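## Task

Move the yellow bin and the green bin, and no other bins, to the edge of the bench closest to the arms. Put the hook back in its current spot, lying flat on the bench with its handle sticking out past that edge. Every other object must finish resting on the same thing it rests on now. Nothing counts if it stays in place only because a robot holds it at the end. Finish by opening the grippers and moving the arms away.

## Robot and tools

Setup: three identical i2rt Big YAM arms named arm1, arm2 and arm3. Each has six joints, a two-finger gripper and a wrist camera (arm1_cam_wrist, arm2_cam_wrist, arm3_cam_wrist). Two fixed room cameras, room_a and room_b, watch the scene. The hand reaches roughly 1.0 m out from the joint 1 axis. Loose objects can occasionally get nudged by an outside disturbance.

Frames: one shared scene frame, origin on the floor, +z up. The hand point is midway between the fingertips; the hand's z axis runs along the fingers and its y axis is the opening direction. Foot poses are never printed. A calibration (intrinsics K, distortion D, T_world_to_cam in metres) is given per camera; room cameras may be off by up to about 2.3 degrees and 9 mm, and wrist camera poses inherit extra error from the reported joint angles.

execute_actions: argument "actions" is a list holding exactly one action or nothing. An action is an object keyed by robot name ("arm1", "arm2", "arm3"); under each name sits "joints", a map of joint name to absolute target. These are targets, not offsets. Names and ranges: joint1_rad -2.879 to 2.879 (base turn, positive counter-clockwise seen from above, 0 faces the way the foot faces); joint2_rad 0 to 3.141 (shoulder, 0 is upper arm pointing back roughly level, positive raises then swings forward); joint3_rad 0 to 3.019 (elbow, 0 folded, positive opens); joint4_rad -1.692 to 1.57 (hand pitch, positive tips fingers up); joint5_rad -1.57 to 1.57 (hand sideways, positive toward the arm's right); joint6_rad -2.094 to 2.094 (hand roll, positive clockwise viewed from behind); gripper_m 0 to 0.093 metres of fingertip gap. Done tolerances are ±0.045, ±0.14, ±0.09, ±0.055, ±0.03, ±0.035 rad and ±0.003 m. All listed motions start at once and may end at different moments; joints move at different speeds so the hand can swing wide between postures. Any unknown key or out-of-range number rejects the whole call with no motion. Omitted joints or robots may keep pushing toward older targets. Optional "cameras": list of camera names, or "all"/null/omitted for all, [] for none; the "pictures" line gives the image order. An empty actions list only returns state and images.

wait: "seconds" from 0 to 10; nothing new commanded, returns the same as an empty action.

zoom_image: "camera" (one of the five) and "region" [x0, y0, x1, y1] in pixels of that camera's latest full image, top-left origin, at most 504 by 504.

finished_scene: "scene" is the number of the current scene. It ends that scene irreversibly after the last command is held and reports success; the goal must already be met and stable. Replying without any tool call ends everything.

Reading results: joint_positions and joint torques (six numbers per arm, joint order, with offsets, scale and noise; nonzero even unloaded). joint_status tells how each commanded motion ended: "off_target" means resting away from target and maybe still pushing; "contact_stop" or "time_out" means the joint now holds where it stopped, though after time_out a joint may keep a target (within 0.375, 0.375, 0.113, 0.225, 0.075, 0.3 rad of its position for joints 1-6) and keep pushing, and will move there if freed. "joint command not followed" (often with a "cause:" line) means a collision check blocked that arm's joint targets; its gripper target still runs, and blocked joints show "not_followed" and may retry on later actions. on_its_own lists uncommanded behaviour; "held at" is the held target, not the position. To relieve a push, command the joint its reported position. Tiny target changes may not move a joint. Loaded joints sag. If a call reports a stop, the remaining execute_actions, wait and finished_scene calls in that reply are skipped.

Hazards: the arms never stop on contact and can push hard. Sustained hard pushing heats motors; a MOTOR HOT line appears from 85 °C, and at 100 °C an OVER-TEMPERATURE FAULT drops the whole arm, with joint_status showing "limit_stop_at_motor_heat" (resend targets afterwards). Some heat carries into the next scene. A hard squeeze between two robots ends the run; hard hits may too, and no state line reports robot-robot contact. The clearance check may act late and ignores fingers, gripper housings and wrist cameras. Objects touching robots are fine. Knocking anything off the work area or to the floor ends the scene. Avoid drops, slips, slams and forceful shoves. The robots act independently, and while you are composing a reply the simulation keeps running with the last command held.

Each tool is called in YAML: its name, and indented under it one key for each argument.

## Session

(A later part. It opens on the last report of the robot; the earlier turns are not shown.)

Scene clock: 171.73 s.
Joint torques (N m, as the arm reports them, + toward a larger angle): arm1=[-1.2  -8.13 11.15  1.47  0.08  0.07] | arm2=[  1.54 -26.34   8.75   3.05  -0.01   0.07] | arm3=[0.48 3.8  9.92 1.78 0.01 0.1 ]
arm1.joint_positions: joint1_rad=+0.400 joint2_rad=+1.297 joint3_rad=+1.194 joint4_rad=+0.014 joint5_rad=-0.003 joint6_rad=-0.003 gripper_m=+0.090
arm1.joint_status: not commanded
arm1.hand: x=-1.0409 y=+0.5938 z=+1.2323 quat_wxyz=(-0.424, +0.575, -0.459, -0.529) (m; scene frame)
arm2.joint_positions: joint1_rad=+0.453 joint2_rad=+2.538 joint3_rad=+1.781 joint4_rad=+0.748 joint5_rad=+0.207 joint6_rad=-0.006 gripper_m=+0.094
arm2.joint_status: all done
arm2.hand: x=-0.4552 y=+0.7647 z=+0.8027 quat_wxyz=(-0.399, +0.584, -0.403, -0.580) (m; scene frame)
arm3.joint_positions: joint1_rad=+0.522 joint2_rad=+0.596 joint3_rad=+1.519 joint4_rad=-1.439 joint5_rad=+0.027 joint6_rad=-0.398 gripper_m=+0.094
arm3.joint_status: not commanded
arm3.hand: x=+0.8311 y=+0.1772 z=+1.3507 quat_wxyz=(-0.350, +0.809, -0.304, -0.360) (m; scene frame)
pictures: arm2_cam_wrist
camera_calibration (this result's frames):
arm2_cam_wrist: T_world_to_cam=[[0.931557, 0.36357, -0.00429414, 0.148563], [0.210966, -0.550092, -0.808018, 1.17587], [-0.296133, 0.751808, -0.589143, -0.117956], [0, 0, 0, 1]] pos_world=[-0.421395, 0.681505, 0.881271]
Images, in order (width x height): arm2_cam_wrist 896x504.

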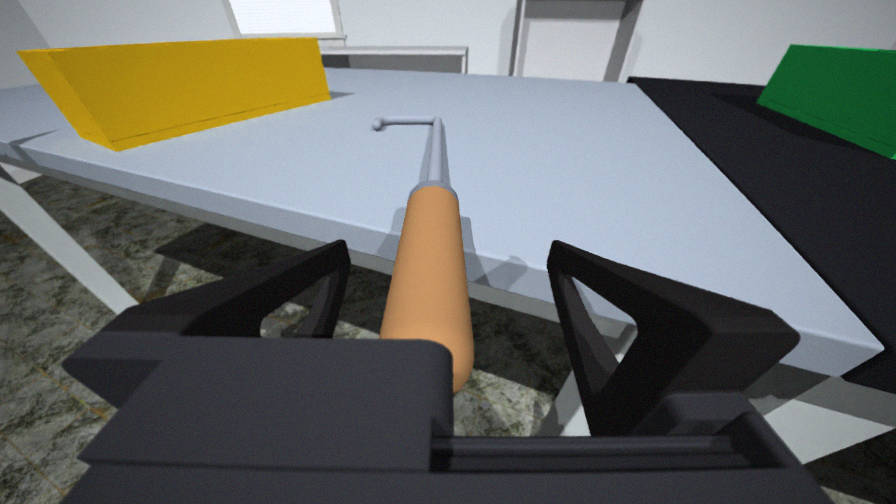

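execute_actions:
  actions:
    - {"arm2":{"joints":{"gripper_m":0.0}}}
  cameras: []

execute_actions:
  actions:
    - {"arm2":{"joints":{"joint2_rad":2.47}}}
  cameras: []

execute_actions:
  actions:
    - {"arm2":{"joints":{"joint6_rad":-1.55}}}
  cameras: []

execute_actions:
  actions:
    - {"arm2":{"joints":{"joint2_rad":2.2,"joint4_rad":0.45}}}
  cameras: ["arm2_cam_wrist","room_a"]

Scene clock: 176.97 s.
Joint torques (N m, as the arm reports them, + toward a larger angle): arm1=[-1.51 -8.18 11.17  1.47  0.08  0.06] | arm2=[  1.53 -26.56   8.75   3.06   0.11   0.06] | arm3=[0.48 3.78 9.95 1.79 0.01 0.09]
arm1.joint_positions: joint1_rad=+0.400 joint2_rad=+1.297 joint3_rad=+1.194 joint4_rad=+0.014 joint5_rad=-0.003 joint6_rad=-0.003 gripper_m=+0.090
arm1.joint_status: not commanded
arm1.hand: x=-1.0409 y=+0.5938 z=+1.2323 quat_wxyz=(-0.424, +0.575, -0.459, -0.529) (m; scene frame)
arm2.joint_positions: joint1_rad=+0.453 joint2_rad=+2.538 joint3_rad=+1.781 joint4_rad=+0.748 joint5_rad=+0.204 joint6_rad=-0.006 gripper_m=+0.028
arm2.joint_status: gripper_m off_target (ended at +0.028, target +0.000)
arm2.hand: x=-0.4559 y=+0.7643 z=+0.8028 quat_wxyz=(-0.398, +0.585, -0.402, -0.581) (m; scene frame)
arm3.joint_positions: joint1_rad=+0.522 joint2_rad=+0.596 joint3_rad=+1.519 joint4_rad=-1.439 joint5_rad=+0.027 joint6_rad=-0.398 gripper_m=+0.094
arm3.joint_status: not commanded
arm3.hand: x=+0.8311 y=+0.1772 z=+1.3507 quat_wxyz=(-0.350, +0.809, -0.304, -0.360) (m; scene frame)
pictures: none
No camera images: the call's "cameras" was empty. Leave "cameras" out to get every camera's image.

Scene clock: 177.83 s.
Joint torques (N m, as the arm reports them, + toward a larger angle): arm1=[-1.23 -8.12 11.14  1.49  0.08  0.05] | arm2=[  1.3  -30.13   8.83   3.56   0.06   0.05] | arm3=[0.47 3.81 9.94 1.79 0.01 0.1 ]
arm1.joint_positions: joint1_rad=+0.400 joint2_rad=+1.297 joint3_rad=+1.194 joint4_rad=+0.014 joint5_rad=-0.003 joint6_rad=-0.003 gripper_m=+0.090
arm1.joint_status: not commanded
arm1.hand: x=-1.0409 y=+0.5938 z=+1.2323 quat_wxyz=(-0.424, +0.575, -0.459, -0.529) (m; scene frame)
arm2.joint_positions: joint1_rad=+0.453 joint2_rad=+2.513 joint3_rad=+1.781 joint4_rad=+0.739 joint5_rad=+0.205 joint6_rad=-0.006 gripper_m=+0.028
arm2.joint_status: all done
arm2.hand: x=-0.4569 y=+0.7664 z=+0.8221 quat_wxyz=(-0.401, +0.580, -0.400, -0.586) (m; scene frame)
arm3.joint_positions: joint1_rad=+0.522 joint2_rad=+0.596 joint3_rad=+1.519 joint4_rad=-1.439 joint5_rad=+0.027 joint6_rad=-0.398 gripper_m=+0.094
arm3.joint_status: not commanded
arm3.hand: x=+0.8311 y=+0.1772 z=+1.3507 quat_wxyz=(-0.350, +0.809, -0.304, -0.360) (m; scene frame)
pictures: none
No camera images: the call's "cameras" was empty. Leave "cameras" out to get every camera's image.

Scene clock: 180.00 s.
Joint torques (N m, as the arm reports them, + toward a larger angle): arm1=[-1.24 -8.02 11.2   1.44  0.09  0.05] | arm2=[  1.53 -26.78   9.1    2.45   0.28  -0.12] | arm3=[0.51 3.81 9.94 1.8  0.01 0.09]
arm1.joint_positions: joint1_rad=+0.400 joint2_rad=+1.297 joint3_rad=+1.194 joint4_rad=+0.014 joint5_rad=-0.003 joint6_rad=-0.003 gripper_m=+0.090
arm1.joint_status: not commanded
arm1.hand: x=-1.0409 y=+0.5938 z=+1.2323 quat_wxyz=(-0.424, +0.575, -0.459, -0.529) (m; scene frame)
arm2.joint_positions: joint1_rad=+0.453 joint2_rad=+2.471 joint3_rad=+1.781 joint4_rad=+0.760 joint5_rad=+0.200 joint6_rad=-1.529 gripper_m=+0.028
arm2.joint_status: all done
arm2.hand: x=-0.4588 y=+0.7683 z=+0.8644 quat_wxyz=(-0.714, +0.674, +0.104, -0.158) (m; scene frame)
arm3.joint_positions: joint1_rad=+0.522 joint2_rad=+0.596 joint3_rad=+1.519 joint4_rad=-1.439 joint5_rad=+0.027 joint6_rad=-0.398 gripper_m=+0.094
arm3.joint_status: not commanded
arm3.hand: x=+0.8311 y=+0.1772 z=+1.3507 quat_wxyz=(-0.350, +0.809, -0.304, -0.360) (m; scene frame)
pictures: none
No camera images: the call's "cameras" was empty. Leave "cameras" out to get every camera's image.

Scene clock: 181.40 s.
Joint torques (N m, as the arm reports them, + toward a larger angle): arm1=[-1.27 -8.22 11.19  1.49  0.07  0.05] | arm2=[  1.67 -27.62  10.82   3.76  -0.06   0.03] | arm3=[0.45 3.82 9.96 1.79 0.01 0.1 ]
arm1.joint_positions: joint1_rad=+0.400 joint2_rad=+1.297 joint3_rad=+1.194 joint4_rad=+0.014 joint5_rad=-0.003 joint6_rad=-0.003 gripper_m=+0.090
arm1.joint_status: not commanded
arm1.hand: x=-1.0409 y=+0.5938 z=+1.2323 quat_wxyz=(-0.424, +0.575, -0.459, -0.529) (m; scene frame)
arm2.joint_positions: joint1_rad=+0.452 joint2_rad=+2.224 joint3_rad=+1.773 joint4_rad=+0.424 joint5_rad=+0.208 joint6_rad=-1.543 gripper_m=+0.028
arm2.joint_status: all done
arm2.hand: x=-0.4530 y=+0.7651 z=+0.9942 quat_wxyz=(-0.684, +0.706, +0.119, -0.137) (m; scene frame)
arm3.joint_positions: joint1_rad=+0.522 joint2_rad=+0.596 joint3_rad=+1.519 joint4_rad=-1.439 joint5_rad=+0.027 joint6_rad=-0.398 gripper_m=+0.094
arm3.joint_status: not commanded
arm3.hand: x=+0.8311 y=+0.1772 z=+1.3507 quat_wxyz=(-0.350, +0.809, -0.304, -0.360) (m; scene frame)
pictures: arm2_cam_wrist, room_a
camera_calibration (this result's frames):
arm2_cam_wrist: T_world_to_cam=[[0.0201707, 0.0433813, 0.998855, -1.01806], [0.966535, -0.256399, -0.00838237, 0.653002], [0.255742, 0.965597, -0.0471013, -0.45727], [0, 0, 0, 1]] pos_world=[-0.493671, 0.653133, 1.00083]
Images, in order (width x height): arm2_cam_wrist 896x504, room_a 896x504.

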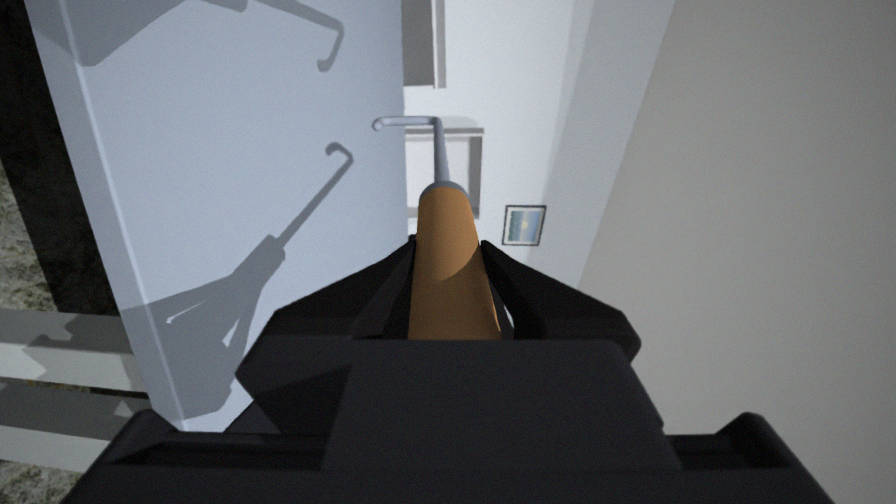

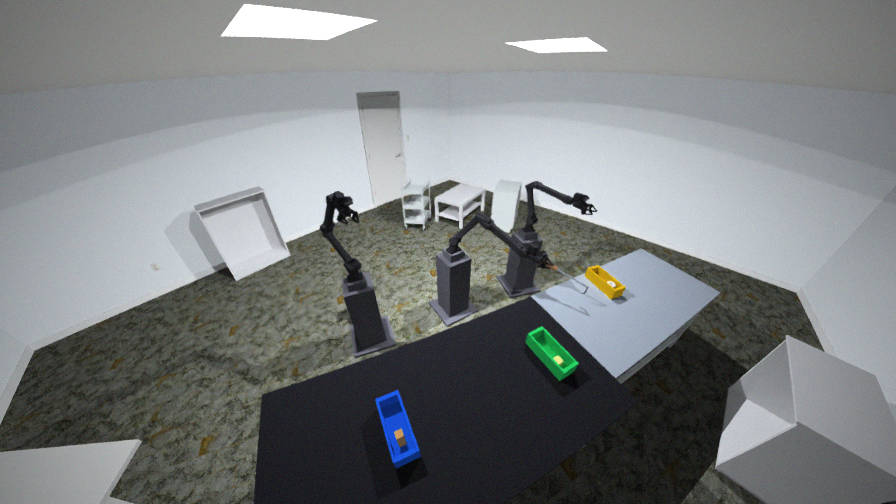

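execute_actions:
  actions:
    - {"arm2":{"joints":{"joint1_rad":-0.10,"joint5_rad":0}}}
  cameras: ["arm2_cam_wrist","room_a"]

zoom_image:
  camera: "room_a"
  region: [420, 220, 640, 400]

Scene clock: 191.97 s.
Joint torques (N m, as the arm reports them, + toward a larger angle): arm1=[-1.38 -8.16 11.2   1.49  0.08  0.05] | arm2=[  1.61 -27.82  10.76   3.86  -0.07   0.  ] | arm3=[0.48 3.83 9.94 1.8  0.01 0.1 ]
arm1.joint_positions: joint1_rad=+0.400 joint2_rad=+1.297 joint3_rad=+1.194 joint4_rad=+0.014 joint5_rad=-0.003 joint6_rad=-0.003 gripper_m=+0.090
arm1.joint_status: not commanded
arm1.hand: x=-1.0409 y=+0.5938 z=+1.2323 quat_wxyz=(-0.424, +0.575, -0.459, -0.529) (m; scene frame)
arm2.joint_positions: joint1_rad=-0.101 joint2_rad=+2.225 joint3_rad=+1.773 joint4_rad=+0.423 joint5_rad=+0.001 joint6_rad=-1.541 gripper_m=+0.028
arm2.joint_status: all done
arm2.hand: x=-0.0164 y=+0.8909 z=+0.9895 quat_wxyz=(-0.696, +0.718, -0.008, -0.019) (m; scene frame)
arm3.joint_positions: joint1_rad=+0.522 joint2_rad=+0.596 joint3_rad=+1.519 joint4_rad=-1.439 joint5_rad=+0.027 joint6_rad=-0.398 gripper_m=+0.094
arm3.joint_status: not commanded
arm3.hand: x=+0.8311 y=+0.1772 z=+1.3507 quat_wxyz=(-0.350, +0.809, -0.304, -0.360) (m; scene frame)
pictures: arm2_cam_wrist, room_a
camera_calibration (this result's frames):
arm2_cam_wrist: T_world_to_cam=[[0.0415429, 0.0392781, 0.998364, -1.02307], [0.821938, -0.569454, -0.011798, 0.543033], [0.568059, 0.821084, -0.055941, -0.54799], [0, 0, 0, 1]] pos_world=[-0.0925477, 0.799363, 0.997151]
Images, in order (width x height): arm2_cam_wrist 896x504, room_a 896x504.

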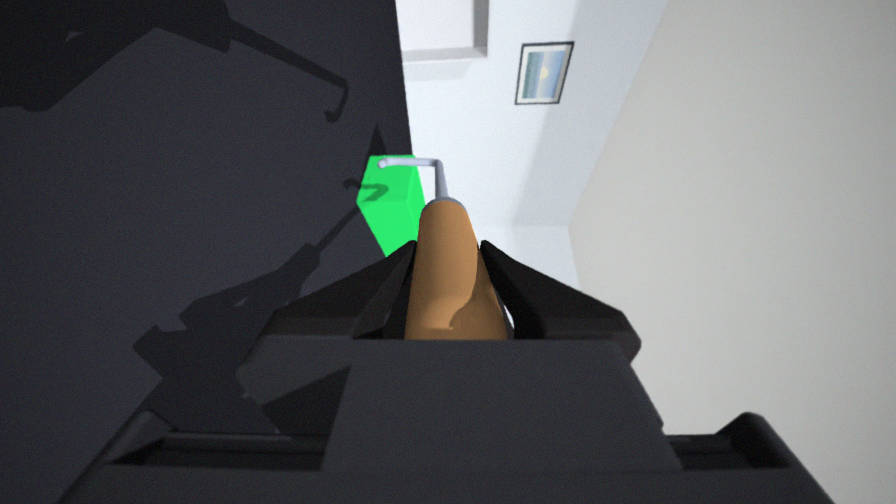

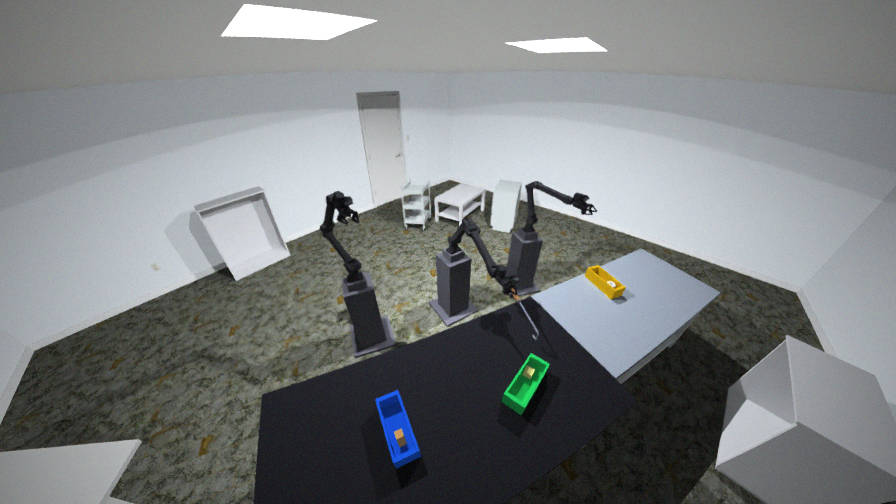

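Region (420, 220, 640, 400) of room_a's 896x504 image, scaled by 2.291, with more detail than that image has; it fills the top 412 rows of this view, and the rest is white.

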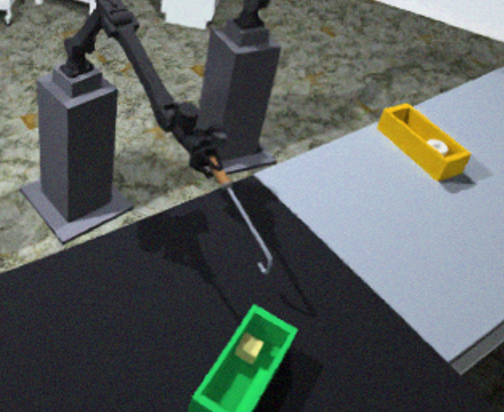

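execute_actions:
  actions:
    - {"arm2":{"joints":{"joint1_rad":-0.19,"joint3_rad":2.95,"joint4_rad":-0.05}}}
  cameras: []

execute_actions:
  actions:
    - {"arm2":{"joints":{"joint2_rad":2.76}}}
  cameras: ["arm2_cam_wrist","room_a"]

zoom_image:
  camera: "room_a"
  region: [420, 240, 640, 420]

Scene clock: 204.93 s.
Joint torques (N m, as the arm reports them, + toward a larger angle): arm1=[-1.33 -8.07 11.17  1.47  0.09  0.05] | arm2=[  2.37 -27.94   9.97   3.38  -0.05  -0.02] | arm3=[0.44 3.75 9.94 1.79 0.02 0.09]
arm1.joint_positions: joint1_rad=+0.400 joint2_rad=+1.297 joint3_rad=+1.194 joint4_rad=+0.014 joint5_rad=-0.003 joint6_rad=-0.003 gripper_m=+0.090
arm1.joint_status: not commanded
arm1.hand: x=-1.0409 y=+0.5938 z=+1.2323 quat_wxyz=(-0.424, +0.575, -0.459, -0.529) (m; scene frame)
arm2.joint_positions: joint1_rad=-0.194 joint2_rad=+2.243 joint3_rad=+2.917 joint4_rad=-0.078 joint5_rad=+0.002 joint6_rad=-1.541 gripper_m=+0.028
arm2.joint_status: all done
arm2.hand: x=+0.0653 y=+0.8072 z=+1.5340 quat_wxyz=(-0.883, +0.469, -0.029, +0.018) (m; scene frame)
arm3.joint_positions: joint1_rad=+0.522 joint2_rad=+0.596 joint3_rad=+1.519 joint4_rad=-1.439 joint5_rad=+0.027 joint6_rad=-0.398 gripper_m=+0.094
arm3.joint_status: not commanded
arm3.hand: x=+0.8311 y=+0.1772 z=+1.3507 quat_wxyz=(-0.350, +0.809, -0.304, -0.360) (m; scene frame)
pictures: none
No camera images: the call's "cameras" was empty. Leave "cameras" out to get every camera's image.

Scene clock: 206.87 s.
Joint torques (N m, as the arm reports them, + toward a larger angle): arm1=[-1.48 -8.04 11.2   1.47  0.07  0.06] | arm2=[  2.11 -33.64  14.     3.83  -0.06   0.11] | arm3=[0.53 3.76 9.92 1.79 0.01 0.1 ]
arm1.joint_positions: joint1_rad=+0.400 joint2_rad=+1.297 joint3_rad=+1.194 joint4_rad=+0.014 joint5_rad=-0.003 joint6_rad=-0.003 gripper_m=+0.090
arm1.joint_status: not commanded
arm1.hand: x=-1.0409 y=+0.5938 z=+1.2323 quat_wxyz=(-0.424, +0.575, -0.459, -0.529) (m; scene frame)
arm2.joint_positions: joint1_rad=-0.193 joint2_rad=+2.787 joint3_rad=+2.889 joint4_rad=-0.078 joint5_rad=+0.000 joint6_rad=-1.552 gripper_m=+0.028
arm2.joint_status: all done
arm2.hand: x=+0.0754 y=+1.0190 z=+1.0162 quat_wxyz=(-0.715, +0.698, -0.036, +0.017) (m; scene frame)
arm3.joint_positions: joint1_rad=+0.522 joint2_rad=+0.596 joint3_rad=+1.519 joint4_rad=-1.439 joint5_rad=+0.027 joint6_rad=-0.398 gripper_m=+0.094
arm3.joint_status: not commanded
arm3.hand: x=+0.8311 y=+0.1772 z=+1.3507 quat_wxyz=(-0.350, +0.809, -0.304, -0.360) (m; scene frame)
pictures: arm2_cam_wrist, room_a
camera_calibration (this result's frames):
arm2_cam_wrist: T_world_to_cam=[[0.0298118, -0.017034, 0.99941, -1.00145], [0.766755, -0.64105, -0.0337979, 0.640398], [0.641248, 0.76731, -0.00604994, -0.705292], [0, 0, 0, 1]] pos_world=[-0.00890592, 0.934646, 1.01823]
Images, in order (width x height): arm2_cam_wrist 896x504, room_a 896x504.

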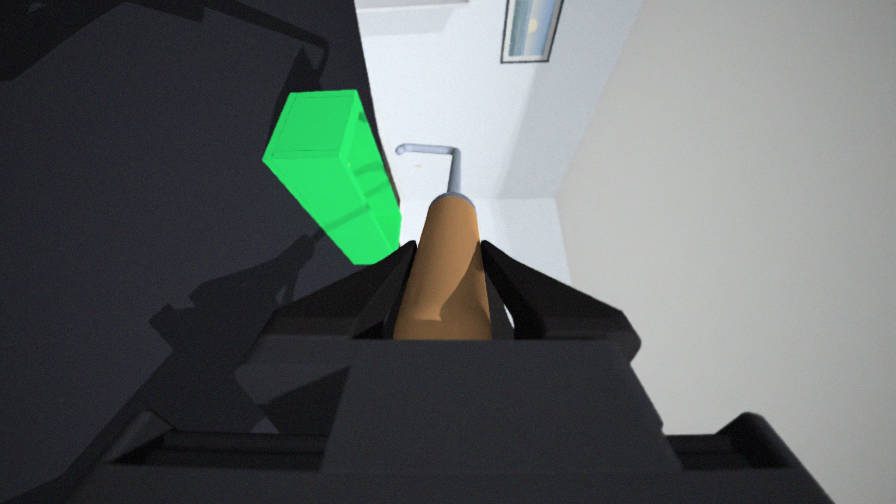

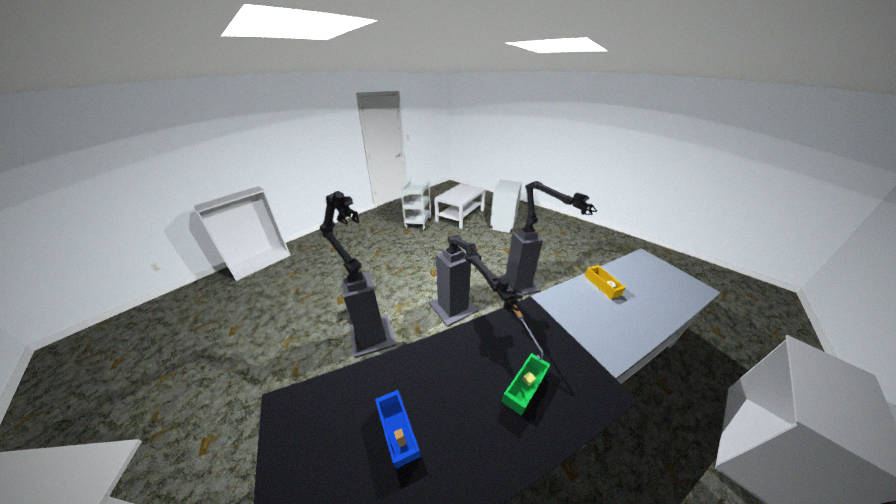

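Region (420, 240, 640, 420) of room_a's 896x504 image, scaled by 2.291, with more detail than that image has; it fills the top 412 rows of this view, and the rest is white.

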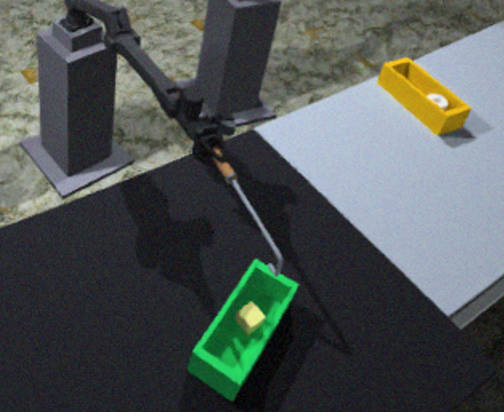

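execute_actions:
  actions:
    - {"arm2":{"joints":{"joint2_rad":2.84}}}
  cameras: ["arm2_cam_wrist","room_a"]

zoom_image:
  camera: "room_a"
  region: [420, 240, 640, 420]

Scene clock: 214.87 s.
Joint torques (N m, as the arm reports them, + toward a larger angle): arm1=[-1.53 -7.99 11.2   1.45  0.08  0.05] | arm2=[  1.97 -35.25  14.07   3.9   -0.07   0.1 ] | arm3=[0.53 3.79 9.95 1.79 0.01 0.1 ]
arm1.joint_positions: joint1_rad=+0.400 joint2_rad=+1.297 joint3_rad=+1.194 joint4_rad=+0.014 joint5_rad=-0.003 joint6_rad=-0.003 gripper_m=+0.090
arm1.joint_status: not commanded
arm1.hand: x=-1.0409 y=+0.5938 z=+1.2323 quat_wxyz=(-0.424, +0.575, -0.459, -0.529) (m; scene frame)
arm2.joint_positions: joint1_rad=-0.193 joint2_rad=+2.886 joint3_rad=+2.889 joint4_rad=-0.077 joint5_rad=+0.001 joint6_rad=-1.552 gripper_m=+0.029
arm2.joint_status: all done
arm2.hand: x=+0.0751 y=+1.0251 z=+0.9159 quat_wxyz=(-0.679, +0.733, -0.037, +0.016) (m; scene frame)
arm3.joint_positions: joint1_rad=+0.522 joint2_rad=+0.596 joint3_rad=+1.519 joint4_rad=-1.439 joint5_rad=+0.027 joint6_rad=-0.398 gripper_m=+0.094
arm3.joint_status: not commanded
arm3.hand: x=+0.8311 y=+0.1772 z=+1.3507 quat_wxyz=(-0.350, +0.809, -0.304, -0.360) (m; scene frame)
pictures: arm2_cam_wrist, room_a
camera_calibration (this result's frames):
arm2_cam_wrist: T_world_to_cam=[[0.0374779, 0.0817181, 0.995951, -0.9997], [0.76701, -0.641195, 0.0237475, 0.58857], [0.640539, 0.763014, -0.0867093, -0.631975], [0, 0, 0, 1]] pos_world=[-0.00916739, 0.941287, 0.926877]
Images, in order (width x height): arm2_cam_wrist 896x504, room_a 896x504.

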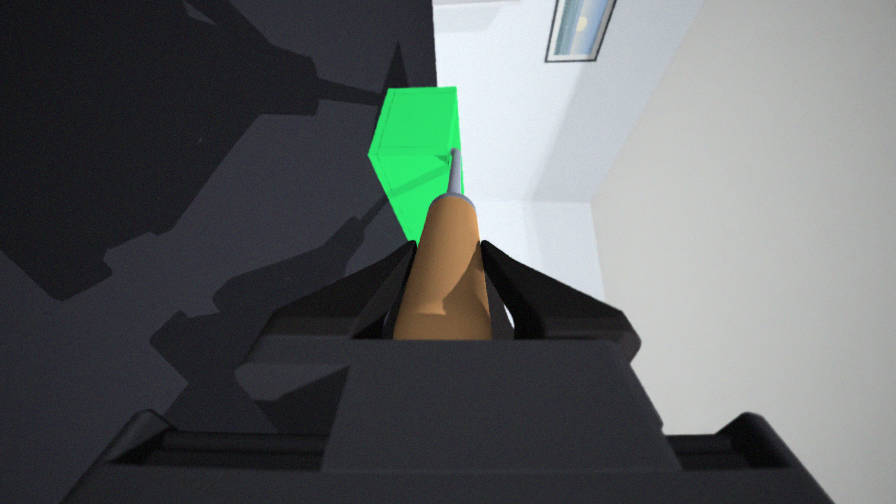

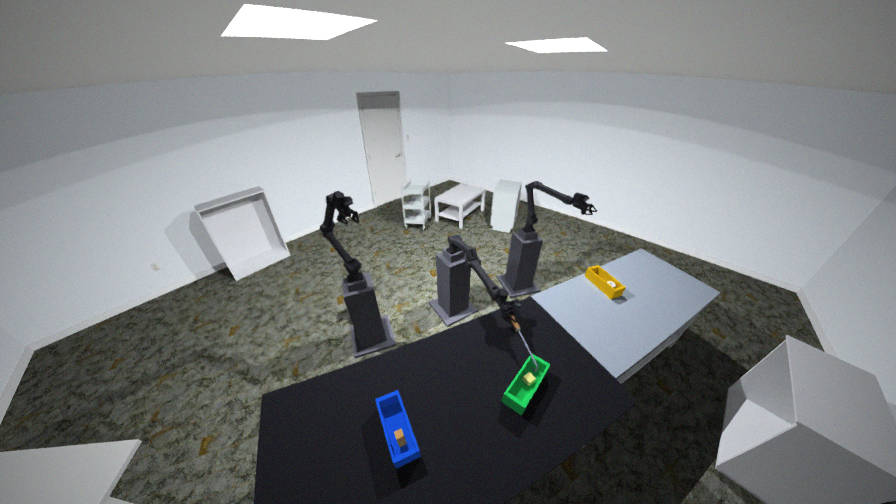

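Region (420, 240, 640, 420) of room_a's 896x504 image, scaled by 2.291, with more detail than that image has; it fills the top 412 rows of this view, and the rest is white.

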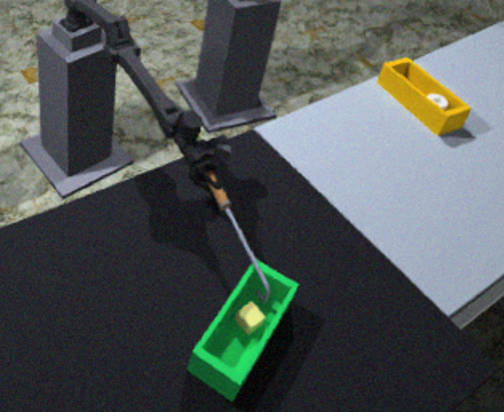

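execute_actions:
  actions:
    - {"arm2":{"joints":{"joint2_rad":2.77,"joint3_rad":2.72,"joint4_rad":0.06}}}
  cameras: []

execute_actions:
  actions:
    - {"arm2":{"joints":{"joint2_rad":2.67,"joint3_rad":2.52,"joint4_rad":0.16}}}
  cameras: []

execute_actions:
  actions:
    - {"arm2":{"joints":{"joint2_rad":2.57,"joint3_rad":2.32,"joint4_rad":0.26}}}
  cameras: ["arm2_cam_wrist","room_a"]

Scene clock: 237.77 s.
Joint torques (N m, as the arm reports them, + toward a larger angle): arm1=[-1.5  -8.06 11.19  1.47  0.08  0.05] | arm2=[  2.31 -34.79  10.29   3.89  -0.08   0.12] | arm3=[0.49 3.8  9.96 1.81 0.01 0.1 ]
arm1.joint_positions: joint1_rad=+0.400 joint2_rad=+1.297 joint3_rad=+1.194 joint4_rad=+0.014 joint5_rad=-0.003 joint6_rad=-0.003 gripper_m=+0.090
arm1.joint_status: not commanded
arm1.hand: x=-1.0409 y=+0.5938 z=+1.2323 quat_wxyz=(-0.424, +0.575, -0.459, -0.529) (m; scene frame)
arm2.joint_positions: joint1_rad=-0.193 joint2_rad=+2.810 joint3_rad=+2.712 joint4_rad=+0.031 joint5_rad=+0.001 joint6_rad=-1.552 gripper_m=+0.029
arm2.joint_status: all done
arm2.hand: x=+0.0746 y=+1.0200 z=+0.9084 quat_wxyz=(-0.682, +0.730, -0.037, +0.016) (m; scene frame)
arm3.joint_positions: joint1_rad=+0.522 joint2_rad=+0.596 joint3_rad=+1.519 joint4_rad=-1.439 joint5_rad=+0.027 joint6_rad=-0.398 gripper_m=+0.094
arm3.joint_status: not commanded
arm3.hand: x=+0.8311 y=+0.1772 z=+1.3507 quat_wxyz=(-0.350, +0.809, -0.304, -0.360) (m; scene frame)
pictures: none
No camera images: the call's "cameras" was empty. Leave "cameras" out to get every camera's image.

Scene clock: 238.70 s.
Joint torques (N m, as the arm reports them, + toward a larger angle): arm1=[-1.38 -7.91 11.26  1.49  0.07  0.05] | arm2=[  2.03 -34.1   10.15   3.99  -0.09   0.09] | arm3=[0.47 3.82 9.96 1.78 0.01 0.1 ]
arm1.joint_positions: joint1_rad=+0.400 joint2_rad=+1.297 joint3_rad=+1.194 joint4_rad=+0.014 joint5_rad=-0.003 joint6_rad=-0.003 gripper_m=+0.090
arm1.joint_status: not commanded
arm1.hand: x=-1.0409 y=+0.5938 z=+1.2323 quat_wxyz=(-0.424, +0.575, -0.459, -0.529) (m; scene frame)
arm2.joint_positions: joint1_rad=-0.193 joint2_rad=+2.709 joint3_rad=+2.512 joint4_rad=+0.129 joint5_rad=+0.001 joint6_rad=-1.552 gripper_m=+0.029
arm2.joint_status: all done
arm2.hand: x=+0.0736 y=+1.0065 z=+0.9090 quat_wxyz=(-0.682, +0.731, -0.037, +0.016) (m; scene frame)
arm3.joint_positions: joint1_rad=+0.522 joint2_rad=+0.596 joint3_rad=+1.519 joint4_rad=-1.439 joint5_rad=+0.027 joint6_rad=-0.398 gripper_m=+0.094
arm3.joint_status: not commanded
arm3.hand: x=+0.8311 y=+0.1772 z=+1.3507 quat_wxyz=(-0.350, +0.809, -0.304, -0.360) (m; scene frame)
pictures: none
No camera images: the call's "cameras" was empty. Leave "cameras" out to get every camera's image.

Scene clock: 239.63 s.
Joint torques (N m, as the arm reports them, + toward a larger angle): arm1=[-1.39 -8.04 11.19  1.48  0.08  0.06] | arm2=[  2.1  -33.1    9.95   4.07  -0.07   0.11] | arm3=[0.41 3.85 9.95 1.79 0.01 0.1 ]
arm1.joint_positions: joint1_rad=+0.400 joint2_rad=+1.297 joint3_rad=+1.194 joint4_rad=+0.014 joint5_rad=-0.003 joint6_rad=-0.003 gripper_m=+0.090
arm1.joint_status: not commanded
arm1.hand: x=-1.0409 y=+0.5938 z=+1.2323 quat_wxyz=(-0.424, +0.575, -0.459, -0.529) (m; scene frame)
arm2.joint_positions: joint1_rad=-0.193 joint2_rad=+2.608 joint3_rad=+2.311 joint4_rad=+0.228 joint5_rad=+0.001 joint6_rad=-1.552 gripper_m=+0.029
arm2.joint_status: all done
arm2.hand: x=+0.0721 y=+0.9856 z=+0.9084 quat_wxyz=(-0.681, +0.731, -0.037, +0.016) (m; scene frame)
arm3.joint_positions: joint1_rad=+0.522 joint2_rad=+0.596 joint3_rad=+1.519 joint4_rad=-1.439 joint5_rad=+0.027 joint6_rad=-0.398 gripper_m=+0.094
arm3.joint_status: not commanded
arm3.hand: x=+0.8311 y=+0.1772 z=+1.3507 quat_wxyz=(-0.350, +0.809, -0.304, -0.360) (m; scene frame)
pictures: arm2_cam_wrist, room_a
camera_calibration (this result's frames):
arm2_cam_wrist: T_world_to_cam=[[0.0371166, 0.0767901, 0.996356, -0.984342], [0.766975, -0.641338, 0.0208569, 0.568497], [0.640603, 0.763406, -0.0827003, -0.604627], [0, 0, 0, 1]] pos_world=[-0.012162, 0.901762, 0.918895]
Images, in order (width x height): arm2_cam_wrist 896x504, room_a 896x504.

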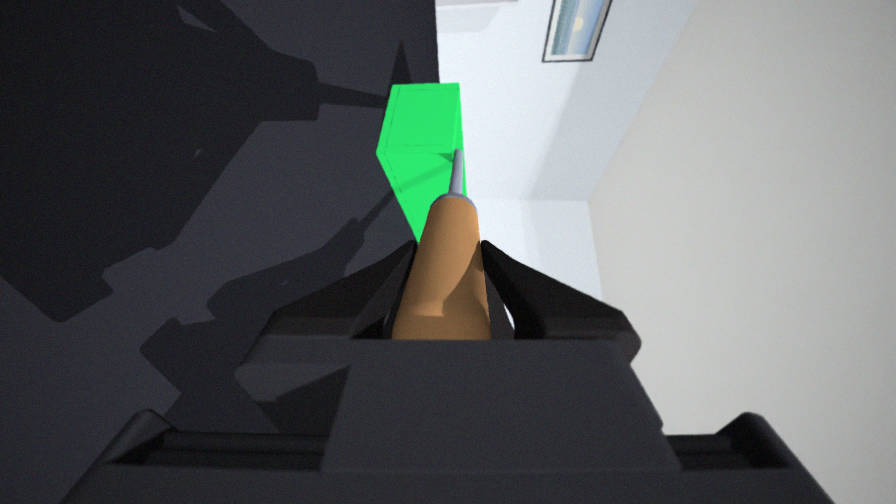

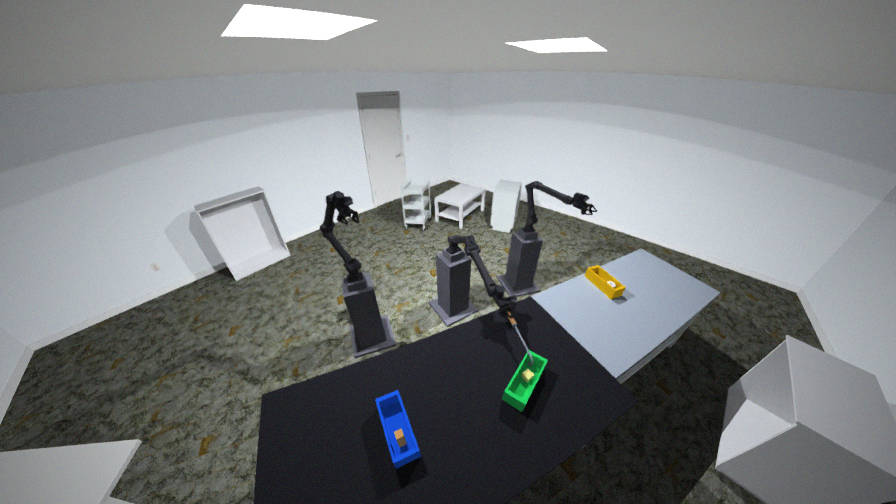

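execute_actions:
  actions:
    - {"arm2":{"joints":{"joint2_rad":2.47,"joint3_rad":2.12,"joint4_rad":0.36}}}
  cameras: []

execute_actions:
  actions:
    - {"arm2":{"joints":{"joint2_rad":2.37,"joint3_rad":1.92,"joint4_rad":0.46}}}
  cameras: []

execute_actions:
  actions:
    - {"arm2":{"joints":{"joint2_rad":2.27,"joint3_rad":1.72,"joint4_rad":0.56}}}
  cameras: []

execute_actions:
  actions:
    - {"arm2":{"joints":{"joint2_rad":2.17,"joint3_rad":1.52,"joint4_rad":0.66}}}
  cameras: []

execute_actions:
  actions:
    - {"arm2":{"joints":{"joint2_rad":2.06,"joint3_rad":1.32,"joint4_rad":0.75}}}
  cameras: ["arm2_cam_wrist","room_a"]

Scene clock: 247.07 s.
Joint torques (N m, as the arm reports them, + toward a larger angle): arm1=[-1.47 -8.1  11.23  1.45  0.07  0.05] | arm2=[  1.91 -31.94   9.69   4.09  -0.07   0.11] | arm3=[0.48 3.79 9.93 1.8  0.01 0.1 ]
arm1.joint_positions: joint1_rad=+0.400 joint2_rad=+1.297 joint3_rad=+1.194 joint4_rad=+0.014 joint5_rad=-0.003 joint6_rad=-0.003 gripper_m=+0.090
arm1.joint_status: not commanded
arm1.hand: x=-1.0409 y=+0.5938 z=+1.2323 quat_wxyz=(-0.424, +0.575, -0.459, -0.529) (m; scene frame)
arm2.joint_positions: joint1_rad=-0.193 joint2_rad=+2.508 joint3_rad=+2.111 joint4_rad=+0.327 joint5_rad=+0.001 joint6_rad=-1.552 gripper_m=+0.029
arm2.joint_status: all done
arm2.hand: x=+0.0700 y=+0.9575 z=+0.9080 quat_wxyz=(-0.681, +0.731, -0.037, +0.016) (m; scene frame)
arm3.joint_positions: joint1_rad=+0.522 joint2_rad=+0.596 joint3_rad=+1.519 joint4_rad=-1.439 joint5_rad=+0.027 joint6_rad=-0.398 gripper_m=+0.094
arm3.joint_status: not commanded
arm3.hand: x=+0.8311 y=+0.1772 z=+1.3507 quat_wxyz=(-0.350, +0.809, -0.304, -0.360) (m; scene frame)
pictures: none
No camera images: the call's "cameras" was empty. Leave "cameras" out to get every camera's image.

Scene clock: 247.93 s.
Joint torques (N m, as the arm reports them, + toward a larger angle): arm1=[-1.39 -8.   11.18  1.44  0.09  0.05] | arm2=[  2.24 -30.6    9.28   4.14  -0.08   0.1 ] | arm3=[0.44 3.77 9.95 1.81 0.01 0.1 ]
arm1.joint_positions: joint1_rad=+0.400 joint2_rad=+1.297 joint3_rad=+1.194 joint4_rad=+0.014 joint5_rad=-0.003 joint6_rad=-0.003 gripper_m=+0.090
arm1.joint_status: not commanded
arm1.hand: x=-1.0409 y=+0.5938 z=+1.2323 quat_wxyz=(-0.424, +0.575, -0.459, -0.529) (m; scene frame)
arm2.joint_positions: joint1_rad=-0.193 joint2_rad=+2.408 joint3_rad=+1.911 joint4_rad=+0.426 joint5_rad=+0.001 joint6_rad=-1.552 gripper_m=+0.029
arm2.joint_status: all done
arm2.hand: x=+0.0674 y=+0.9223 z=+0.9070 quat_wxyz=(-0.680, +0.732, -0.037, +0.016) (m; scene frame)
arm3.joint_positions: joint1_rad=+0.522 joint2_rad=+0.596 joint3_rad=+1.519 joint4_rad=-1.439 joint5_rad=+0.027 joint6_rad=-0.398 gripper_m=+0.094
arm3.joint_status: not commanded
arm3.hand: x=+0.8311 y=+0.1772 z=+1.3507 quat_wxyz=(-0.350, +0.809, -0.304, -0.360) (m; scene frame)
pictures: none
No camera images: the call's "cameras" was empty. Leave "cameras" out to get every camera's image.

Scene clock: 248.80 s.
Joint torques (N m, as the arm reports them, + toward a larger angle): arm1=[-1.3  -8.04 11.19  1.44  0.07  0.06] | arm2=[  1.97 -28.98   8.84   4.26  -0.07   0.1 ] | arm3=[0.51 3.74 9.93 1.8  0.01 0.1 ]
arm1.joint_positions: joint1_rad=+0.400 joint2_rad=+1.297 joint3_rad=+1.194 joint4_rad=+0.014 joint5_rad=-0.003 joint6_rad=-0.003 gripper_m=+0.090
arm1.joint_status: not commanded
arm1.hand: x=-1.0409 y=+0.5938 z=+1.2323 quat_wxyz=(-0.424, +0.575, -0.459, -0.529) (m; scene frame)
arm2.joint_positions: joint1_rad=-0.193 joint2_rad=+2.307 joint3_rad=+1.710 joint4_rad=+0.524 joint5_rad=+0.001 joint6_rad=-1.552 gripper_m=+0.029
arm2.joint_status: all done
arm2.hand: x=+0.0643 y=+0.8806 z=+0.9058 quat_wxyz=(-0.680, +0.732, -0.037, +0.016) (m; scene frame)
arm3.joint_positions: joint1_rad=+0.522 joint2_rad=+0.596 joint3_rad=+1.519 joint4_rad=-1.439 joint5_rad=+0.027 joint6_rad=-0.398 gripper_m=+0.094
arm3.joint_status: not commanded
arm3.hand: x=+0.8311 y=+0.1772 z=+1.3507 quat_wxyz=(-0.350, +0.809, -0.304, -0.360) (m; scene frame)
pictures: none
No camera images: the call's "cameras" was empty. Leave "cameras" out to get every camera's image.

Scene clock: 249.67 s.
Joint torques (N m, as the arm reports them, + toward a larger angle): arm1=[-1.32 -8.13 11.17  1.47  0.07  0.05] | arm2=[  2.07 -26.98   8.4    4.28  -0.08   0.1 ] | arm3=[0.45 3.79 9.95 1.79 0.01 0.1 ]
arm1.joint_positions: joint1_rad=+0.400 joint2_rad=+1.297 joint3_rad=+1.194 joint4_rad=+0.014 joint5_rad=-0.003 joint6_rad=-0.003 gripper_m=+0.090
arm1.joint_status: not commanded
arm1.hand: x=-1.0409 y=+0.5938 z=+1.2323 quat_wxyz=(-0.424, +0.575, -0.459, -0.529) (m; scene frame)
arm2.joint_positions: joint1_rad=-0.193 joint2_rad=+2.206 joint3_rad=+1.509 joint4_rad=+0.622 joint5_rad=+0.001 joint6_rad=-1.552 gripper_m=+0.029
arm2.joint_status: all done
arm2.hand: x=+0.0607 y=+0.8324 z=+0.9046 quat_wxyz=(-0.679, +0.733, -0.037, +0.016) (m; scene frame)
arm3.joint_positions: joint1_rad=+0.522 joint2_rad=+0.596 joint3_rad=+1.519 joint4_rad=-1.439 joint5_rad=+0.027 joint6_rad=-0.398 gripper_m=+0.094
arm3.joint_status: not commanded
arm3.hand: x=+0.8311 y=+0.1772 z=+1.3507 quat_wxyz=(-0.350, +0.809, -0.304, -0.360) (m; scene frame)
pictures: none
No camera images: the call's "cameras" was empty. Leave "cameras" out to get every camera's image.

Scene clock: 250.53 s.
Joint torques (N m, as the arm reports them, + toward a larger angle): arm1=[-1.34 -8.1  11.11  1.44  0.08  0.05] | arm2=[  2.01 -24.52   8.11   4.53  -0.09   0.11] | arm3=[0.47 3.83 9.94 1.79 0.01 0.09]
arm1.joint_positions: joint1_rad=+0.400 joint2_rad=+1.297 joint3_rad=+1.194 joint4_rad=+0.014 joint5_rad=-0.003 joint6_rad=-0.003 gripper_m=+0.090
arm1.joint_status: not commanded
arm1.hand: x=-1.0409 y=+0.5938 z=+1.2323 quat_wxyz=(-0.424, +0.575, -0.459, -0.529) (m; scene frame)
arm2.joint_positions: joint1_rad=-0.193 joint2_rad=+2.096 joint3_rad=+1.306 joint4_rad=+0.708 joint5_rad=+0.001 joint6_rad=-1.552 gripper_m=+0.029
arm2.joint_status: all done
arm2.hand: x=+0.0566 y=+0.7776 z=+0.9055 quat_wxyz=(-0.676, +0.736, -0.037, +0.016) (m; scene frame)
arm3.joint_positions: joint1_rad=+0.522 joint2_rad=+0.596 joint3_rad=+1.519 joint4_rad=-1.439 joint5_rad=+0.027 joint6_rad=-0.398 gripper_m=+0.094
arm3.joint_status: not commanded
arm3.hand: x=+0.8311 y=+0.1772 z=+1.3507 quat_wxyz=(-0.350, +0.809, -0.304, -0.360) (m; scene frame)
pictures: arm2_cam_wrist, room_a
camera_calibration (this result's frames):
arm2_cam_wrist: T_world_to_cam=[[0.0380886, 0.0900531, 0.995208, -0.974295], [0.767073, -0.640921, 0.0286374, 0.439584], [0.640429, 0.762306, -0.093489, -0.425521], [0, 0, 0, 1]] pos_world=[-0.0275675, 0.693854, 0.917256]
Images, in order (width x height): arm2_cam_wrist 896x504, room_a 896x504.

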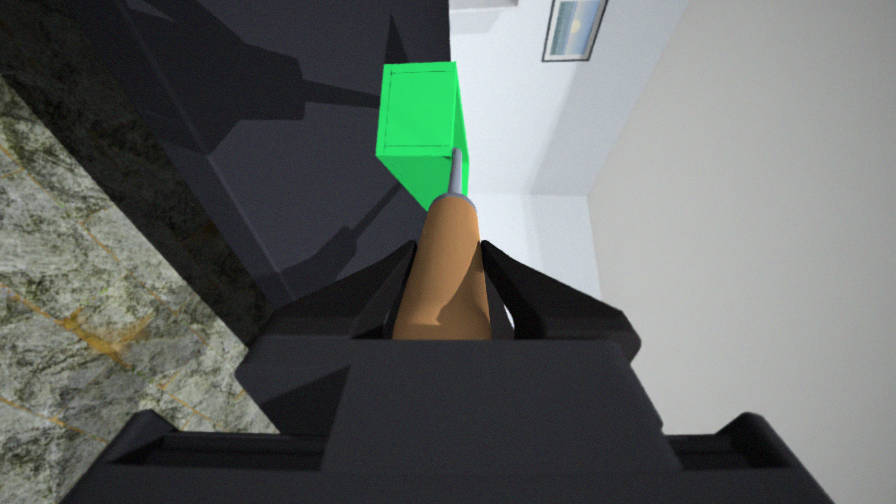

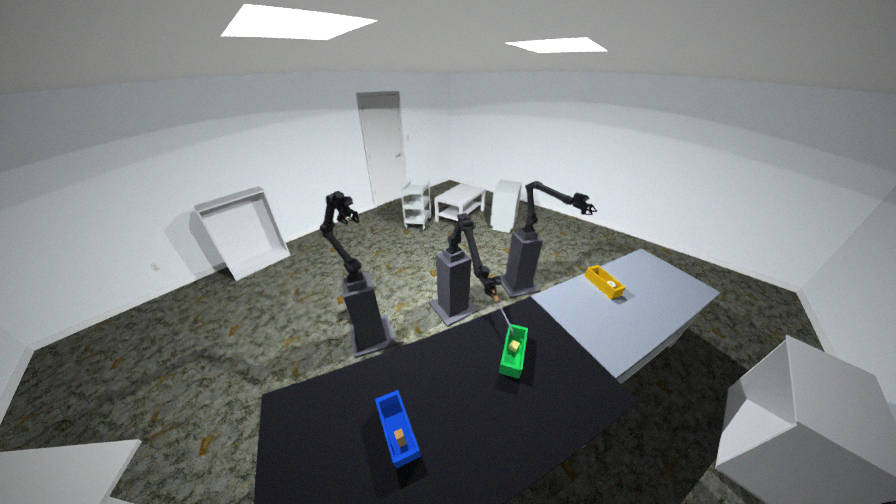

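execute_actions:
  actions:
    - {"arm2":{"joints":{"joint2_rad":1.955,"joint3_rad":1.12,"joint4_rad":0.86}}}
  cameras: []

execute_actions:
  actions:
    - {"arm2":{"joints":{"joint2_rad":1.845,"joint3_rad":0.92,"joint4_rad":0.95}}}
  cameras: ["arm2_cam_wrist","room_a"]

Scene clock: 254.90 s.
Joint torques (N m, as the arm reports them, + toward a larger angle): arm1=[-1.46 -7.96 11.2   1.45  0.07  0.06] | arm2=[  2.14 -22.34   7.86   4.84  -0.07   0.1 ] | arm3=[0.52 3.89 9.94 1.81 0.01 0.1 ]
arm1.joint_positions: joint1_rad=+0.400 joint2_rad=+1.297 joint3_rad=+1.194 joint4_rad=+0.014 joint5_rad=-0.003 joint6_rad=-0.003 gripper_m=+0.090
arm1.joint_status: not commanded
arm1.hand: x=-1.0409 y=+0.5938 z=+1.2323 quat_wxyz=(-0.424, +0.575, -0.459, -0.529) (m; scene frame)
arm2.joint_positions: joint1_rad=-0.193 joint2_rad=+1.992 joint3_rad=+1.101 joint4_rad=+0.812 joint5_rad=+0.001 joint6_rad=-1.552 gripper_m=+0.029
arm2.joint_status: all done
arm2.hand: x=+0.0522 y=+0.7174 z=+0.9059 quat_wxyz=(-0.678, +0.734, -0.037, +0.016) (m; scene frame)
arm3.joint_positions: joint1_rad=+0.522 joint2_rad=+0.596 joint3_rad=+1.519 joint4_rad=-1.439 joint5_rad=+0.027 joint6_rad=-0.398 gripper_m=+0.094
arm3.joint_status: not commanded
arm3.hand: x=+0.8311 y=+0.1772 z=+1.3507 quat_wxyz=(-0.350, +0.809, -0.304, -0.360) (m; scene frame)
pictures: none
No camera images: the call's "cameras" was empty. Leave "cameras" out to get every camera's image.

Scene clock: 255.80 s.
Joint torques (N m, as the arm reports them, + toward a larger angle): arm1=[-1.61 -8.21 11.17  1.48  0.07  0.04] | arm2=[  2.   -19.14   7.29   4.82  -0.09   0.12] | arm3=[0.46 3.72 9.96 1.81 0.01 0.09]
arm1.joint_positions: joint1_rad=+0.400 joint2_rad=+1.297 joint3_rad=+1.194 joint4_rad=+0.014 joint5_rad=-0.003 joint6_rad=-0.003 gripper_m=+0.090
arm1.joint_status: not commanded
arm1.hand: x=-1.0409 y=+0.5938 z=+1.2323 quat_wxyz=(-0.424, +0.575, -0.459, -0.529) (m; scene frame)
arm2.joint_positions: joint1_rad=-0.193 joint2_rad=+1.874 joint3_rad=+0.902 joint4_rad=+0.903 joint5_rad=+0.001 joint6_rad=-1.552 gripper_m=+0.029
arm2.joint_status: all done
arm2.hand: x=+0.0475 y=+0.6537 z=+0.9126 quat_wxyz=(-0.681, +0.731, -0.037, +0.016) (m; scene frame)
arm3.joint_positions: joint1_rad=+0.522 joint2_rad=+0.596 joint3_rad=+1.519 joint4_rad=-1.439 joint5_rad=+0.027 joint6_rad=-0.398 gripper_m=+0.094
arm3.joint_status: not commanded
arm3.hand: x=+0.8311 y=+0.1772 z=+1.3507 quat_wxyz=(-0.350, +0.809, -0.304, -0.360) (m; scene frame)
pictures: arm2_cam_wrist, room_a
camera_calibration (this result's frames):
arm2_cam_wrist: T_world_to_cam=[[0.0371166, 0.0767901, 0.996356, -0.962186], [0.766975, -0.641338, 0.0208569, 0.374388], [0.640603, 0.763406, -0.0827003, -0.335215], [0, 0, 0, 1]] pos_world=[-0.036693, 0.569901, 0.923149]
Images, in order (width x height): arm2_cam_wrist 896x504, room_a 896x504.

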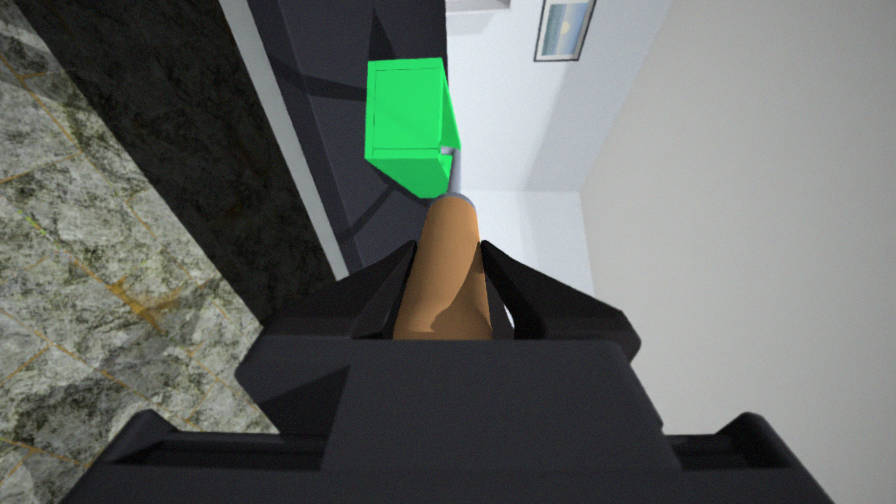

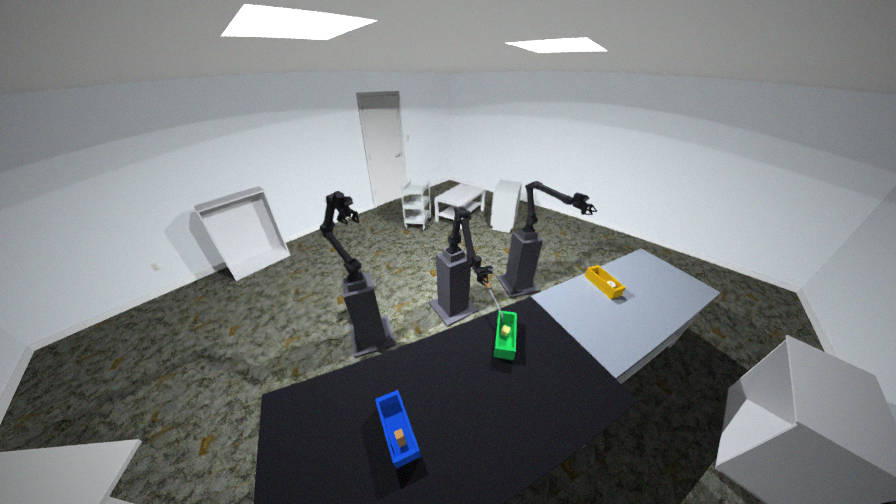

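execute_actions:
  actions:
    - {"arm2":{"joints":{"joint2_rad":1.99,"joint3_rad":1.20,"joint4_rad":0.83}}}
  cameras: []

execute_actions:
  actions:
    - {"arm2":{"joints":{"joint1_rad":-0.12}}}
  cameras: ["arm2_cam_wrist","room_a"]

Scene clock: 277.20 s.
Joint torques (N m, as the arm reports them, + toward a larger angle): arm1=[-1.35 -8.   11.22  1.5   0.08  0.05] | arm2=[  1.67 -21.56  11.8    3.68  -0.08   0.1 ] | arm3=[0.49 3.86 9.96 1.8  0.01 0.1 ]
arm1.joint_positions: joint1_rad=+0.400 joint2_rad=+1.297 joint3_rad=+1.194 joint4_rad=+0.014 joint5_rad=-0.003 joint6_rad=-0.003 gripper_m=+0.090
arm1.joint_status: not commanded
arm1.hand: x=-1.0409 y=+0.5938 z=+1.2323 quat_wxyz=(-0.424, +0.575, -0.459, -0.529) (m; scene frame)
arm2.joint_positions: joint1_rad=-0.193 joint2_rad=+2.014 joint3_rad=+1.125 joint4_rad=+0.806 joint5_rad=+0.000 joint6_rad=-1.552 gripper_m=+0.029
arm2.joint_status: all done
arm2.hand: x=+0.0526 y=+0.7247 z=+0.9000 quat_wxyz=(-0.676, +0.736, -0.037, +0.015) (m; scene frame)
arm3.joint_positions: joint1_rad=+0.522 joint2_rad=+0.596 joint3_rad=+1.519 joint4_rad=-1.439 joint5_rad=+0.027 joint6_rad=-0.398 gripper_m=+0.094
arm3.joint_status: not commanded
arm3.hand: x=+0.8311 y=+0.1772 z=+1.3507 quat_wxyz=(-0.350, +0.809, -0.304, -0.360) (m; scene frame)
pictures: none
No camera images: the call's "cameras" was empty. Leave "cameras" out to get every camera's image.

Scene clock: 278.23 s.
Joint torques (N m, as the arm reports them, + toward a larger angle): arm1=[-1.34 -7.97 11.16  1.46  0.08  0.05] | arm2=[  1.72 -21.66  11.81   3.71  -0.08   0.11] | arm3=[0.54 3.78 9.95 1.8  0.01 0.09]
arm1.joint_positions: joint1_rad=+0.400 joint2_rad=+1.297 joint3_rad=+1.194 joint4_rad=+0.014 joint5_rad=-0.003 joint6_rad=-0.003 gripper_m=+0.090
arm1.joint_status: not commanded
arm1.hand: x=-1.0409 y=+0.5938 z=+1.2323 quat_wxyz=(-0.424, +0.575, -0.459, -0.529) (m; scene frame)
arm2.joint_positions: joint1_rad=-0.119 joint2_rad=+2.014 joint3_rad=+1.125 joint4_rad=+0.806 joint5_rad=+0.000 joint6_rad=-1.552 gripper_m=+0.029
arm2.joint_status: all done
arm2.hand: x=-0.0012 y=+0.7268 z=+0.9004 quat_wxyz=(-0.676, +0.736, -0.010, -0.009) (m; scene frame)
arm3.joint_positions: joint1_rad=+0.522 joint2_rad=+0.596 joint3_rad=+1.519 joint4_rad=-1.439 joint5_rad=+0.027 joint6_rad=-0.398 gripper_m=+0.094
arm3.joint_status: not commanded
arm3.hand: x=+0.8311 y=+0.1772 z=+1.3507 quat_wxyz=(-0.350, +0.809, -0.304, -0.360) (m; scene frame)
pictures: arm2_cam_wrist, room_a
camera_calibration (this result's frames):
arm2_cam_wrist: T_world_to_cam=[[0.031516, 0.0923647, 0.995226, -0.964143], [0.812367, -0.582458, 0.0283313, 0.409369], [0.582295, 0.807596, -0.0933908, -0.383303], [0, 0, 0, 1]] pos_world=[-0.0789768, 0.637047, 0.912145]
Images, in order (width x height): arm2_cam_wrist 896x504, room_a 896x504.

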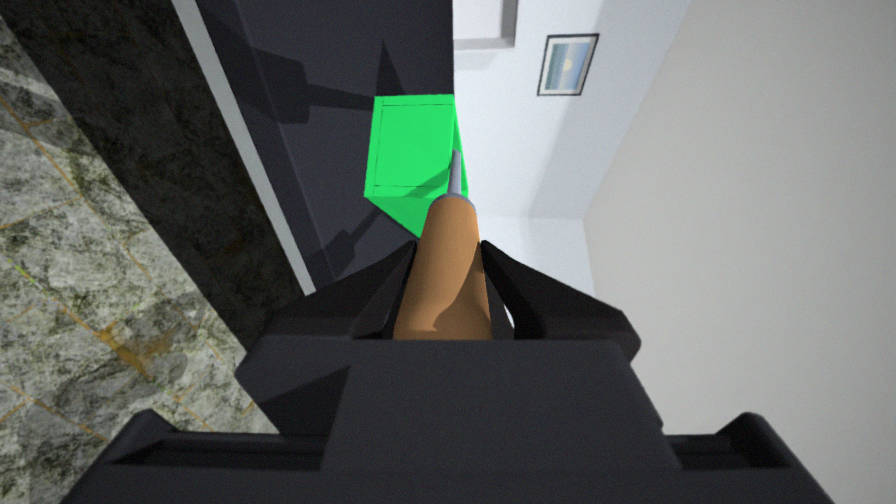

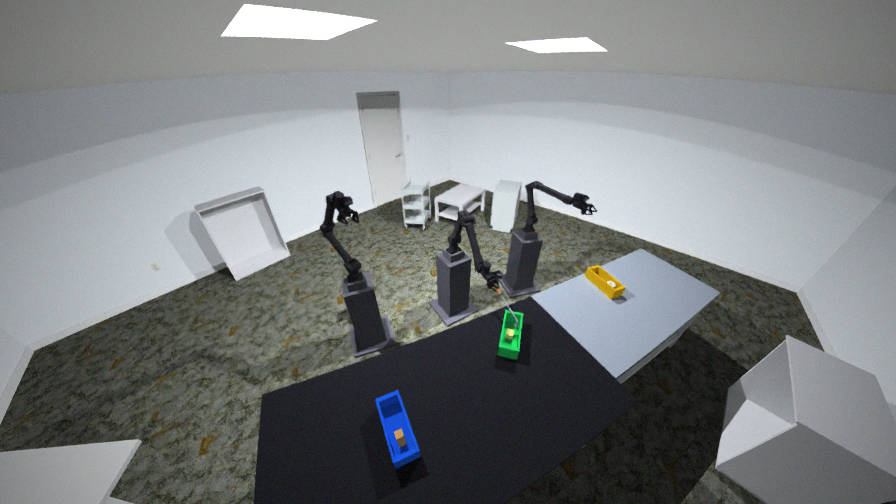

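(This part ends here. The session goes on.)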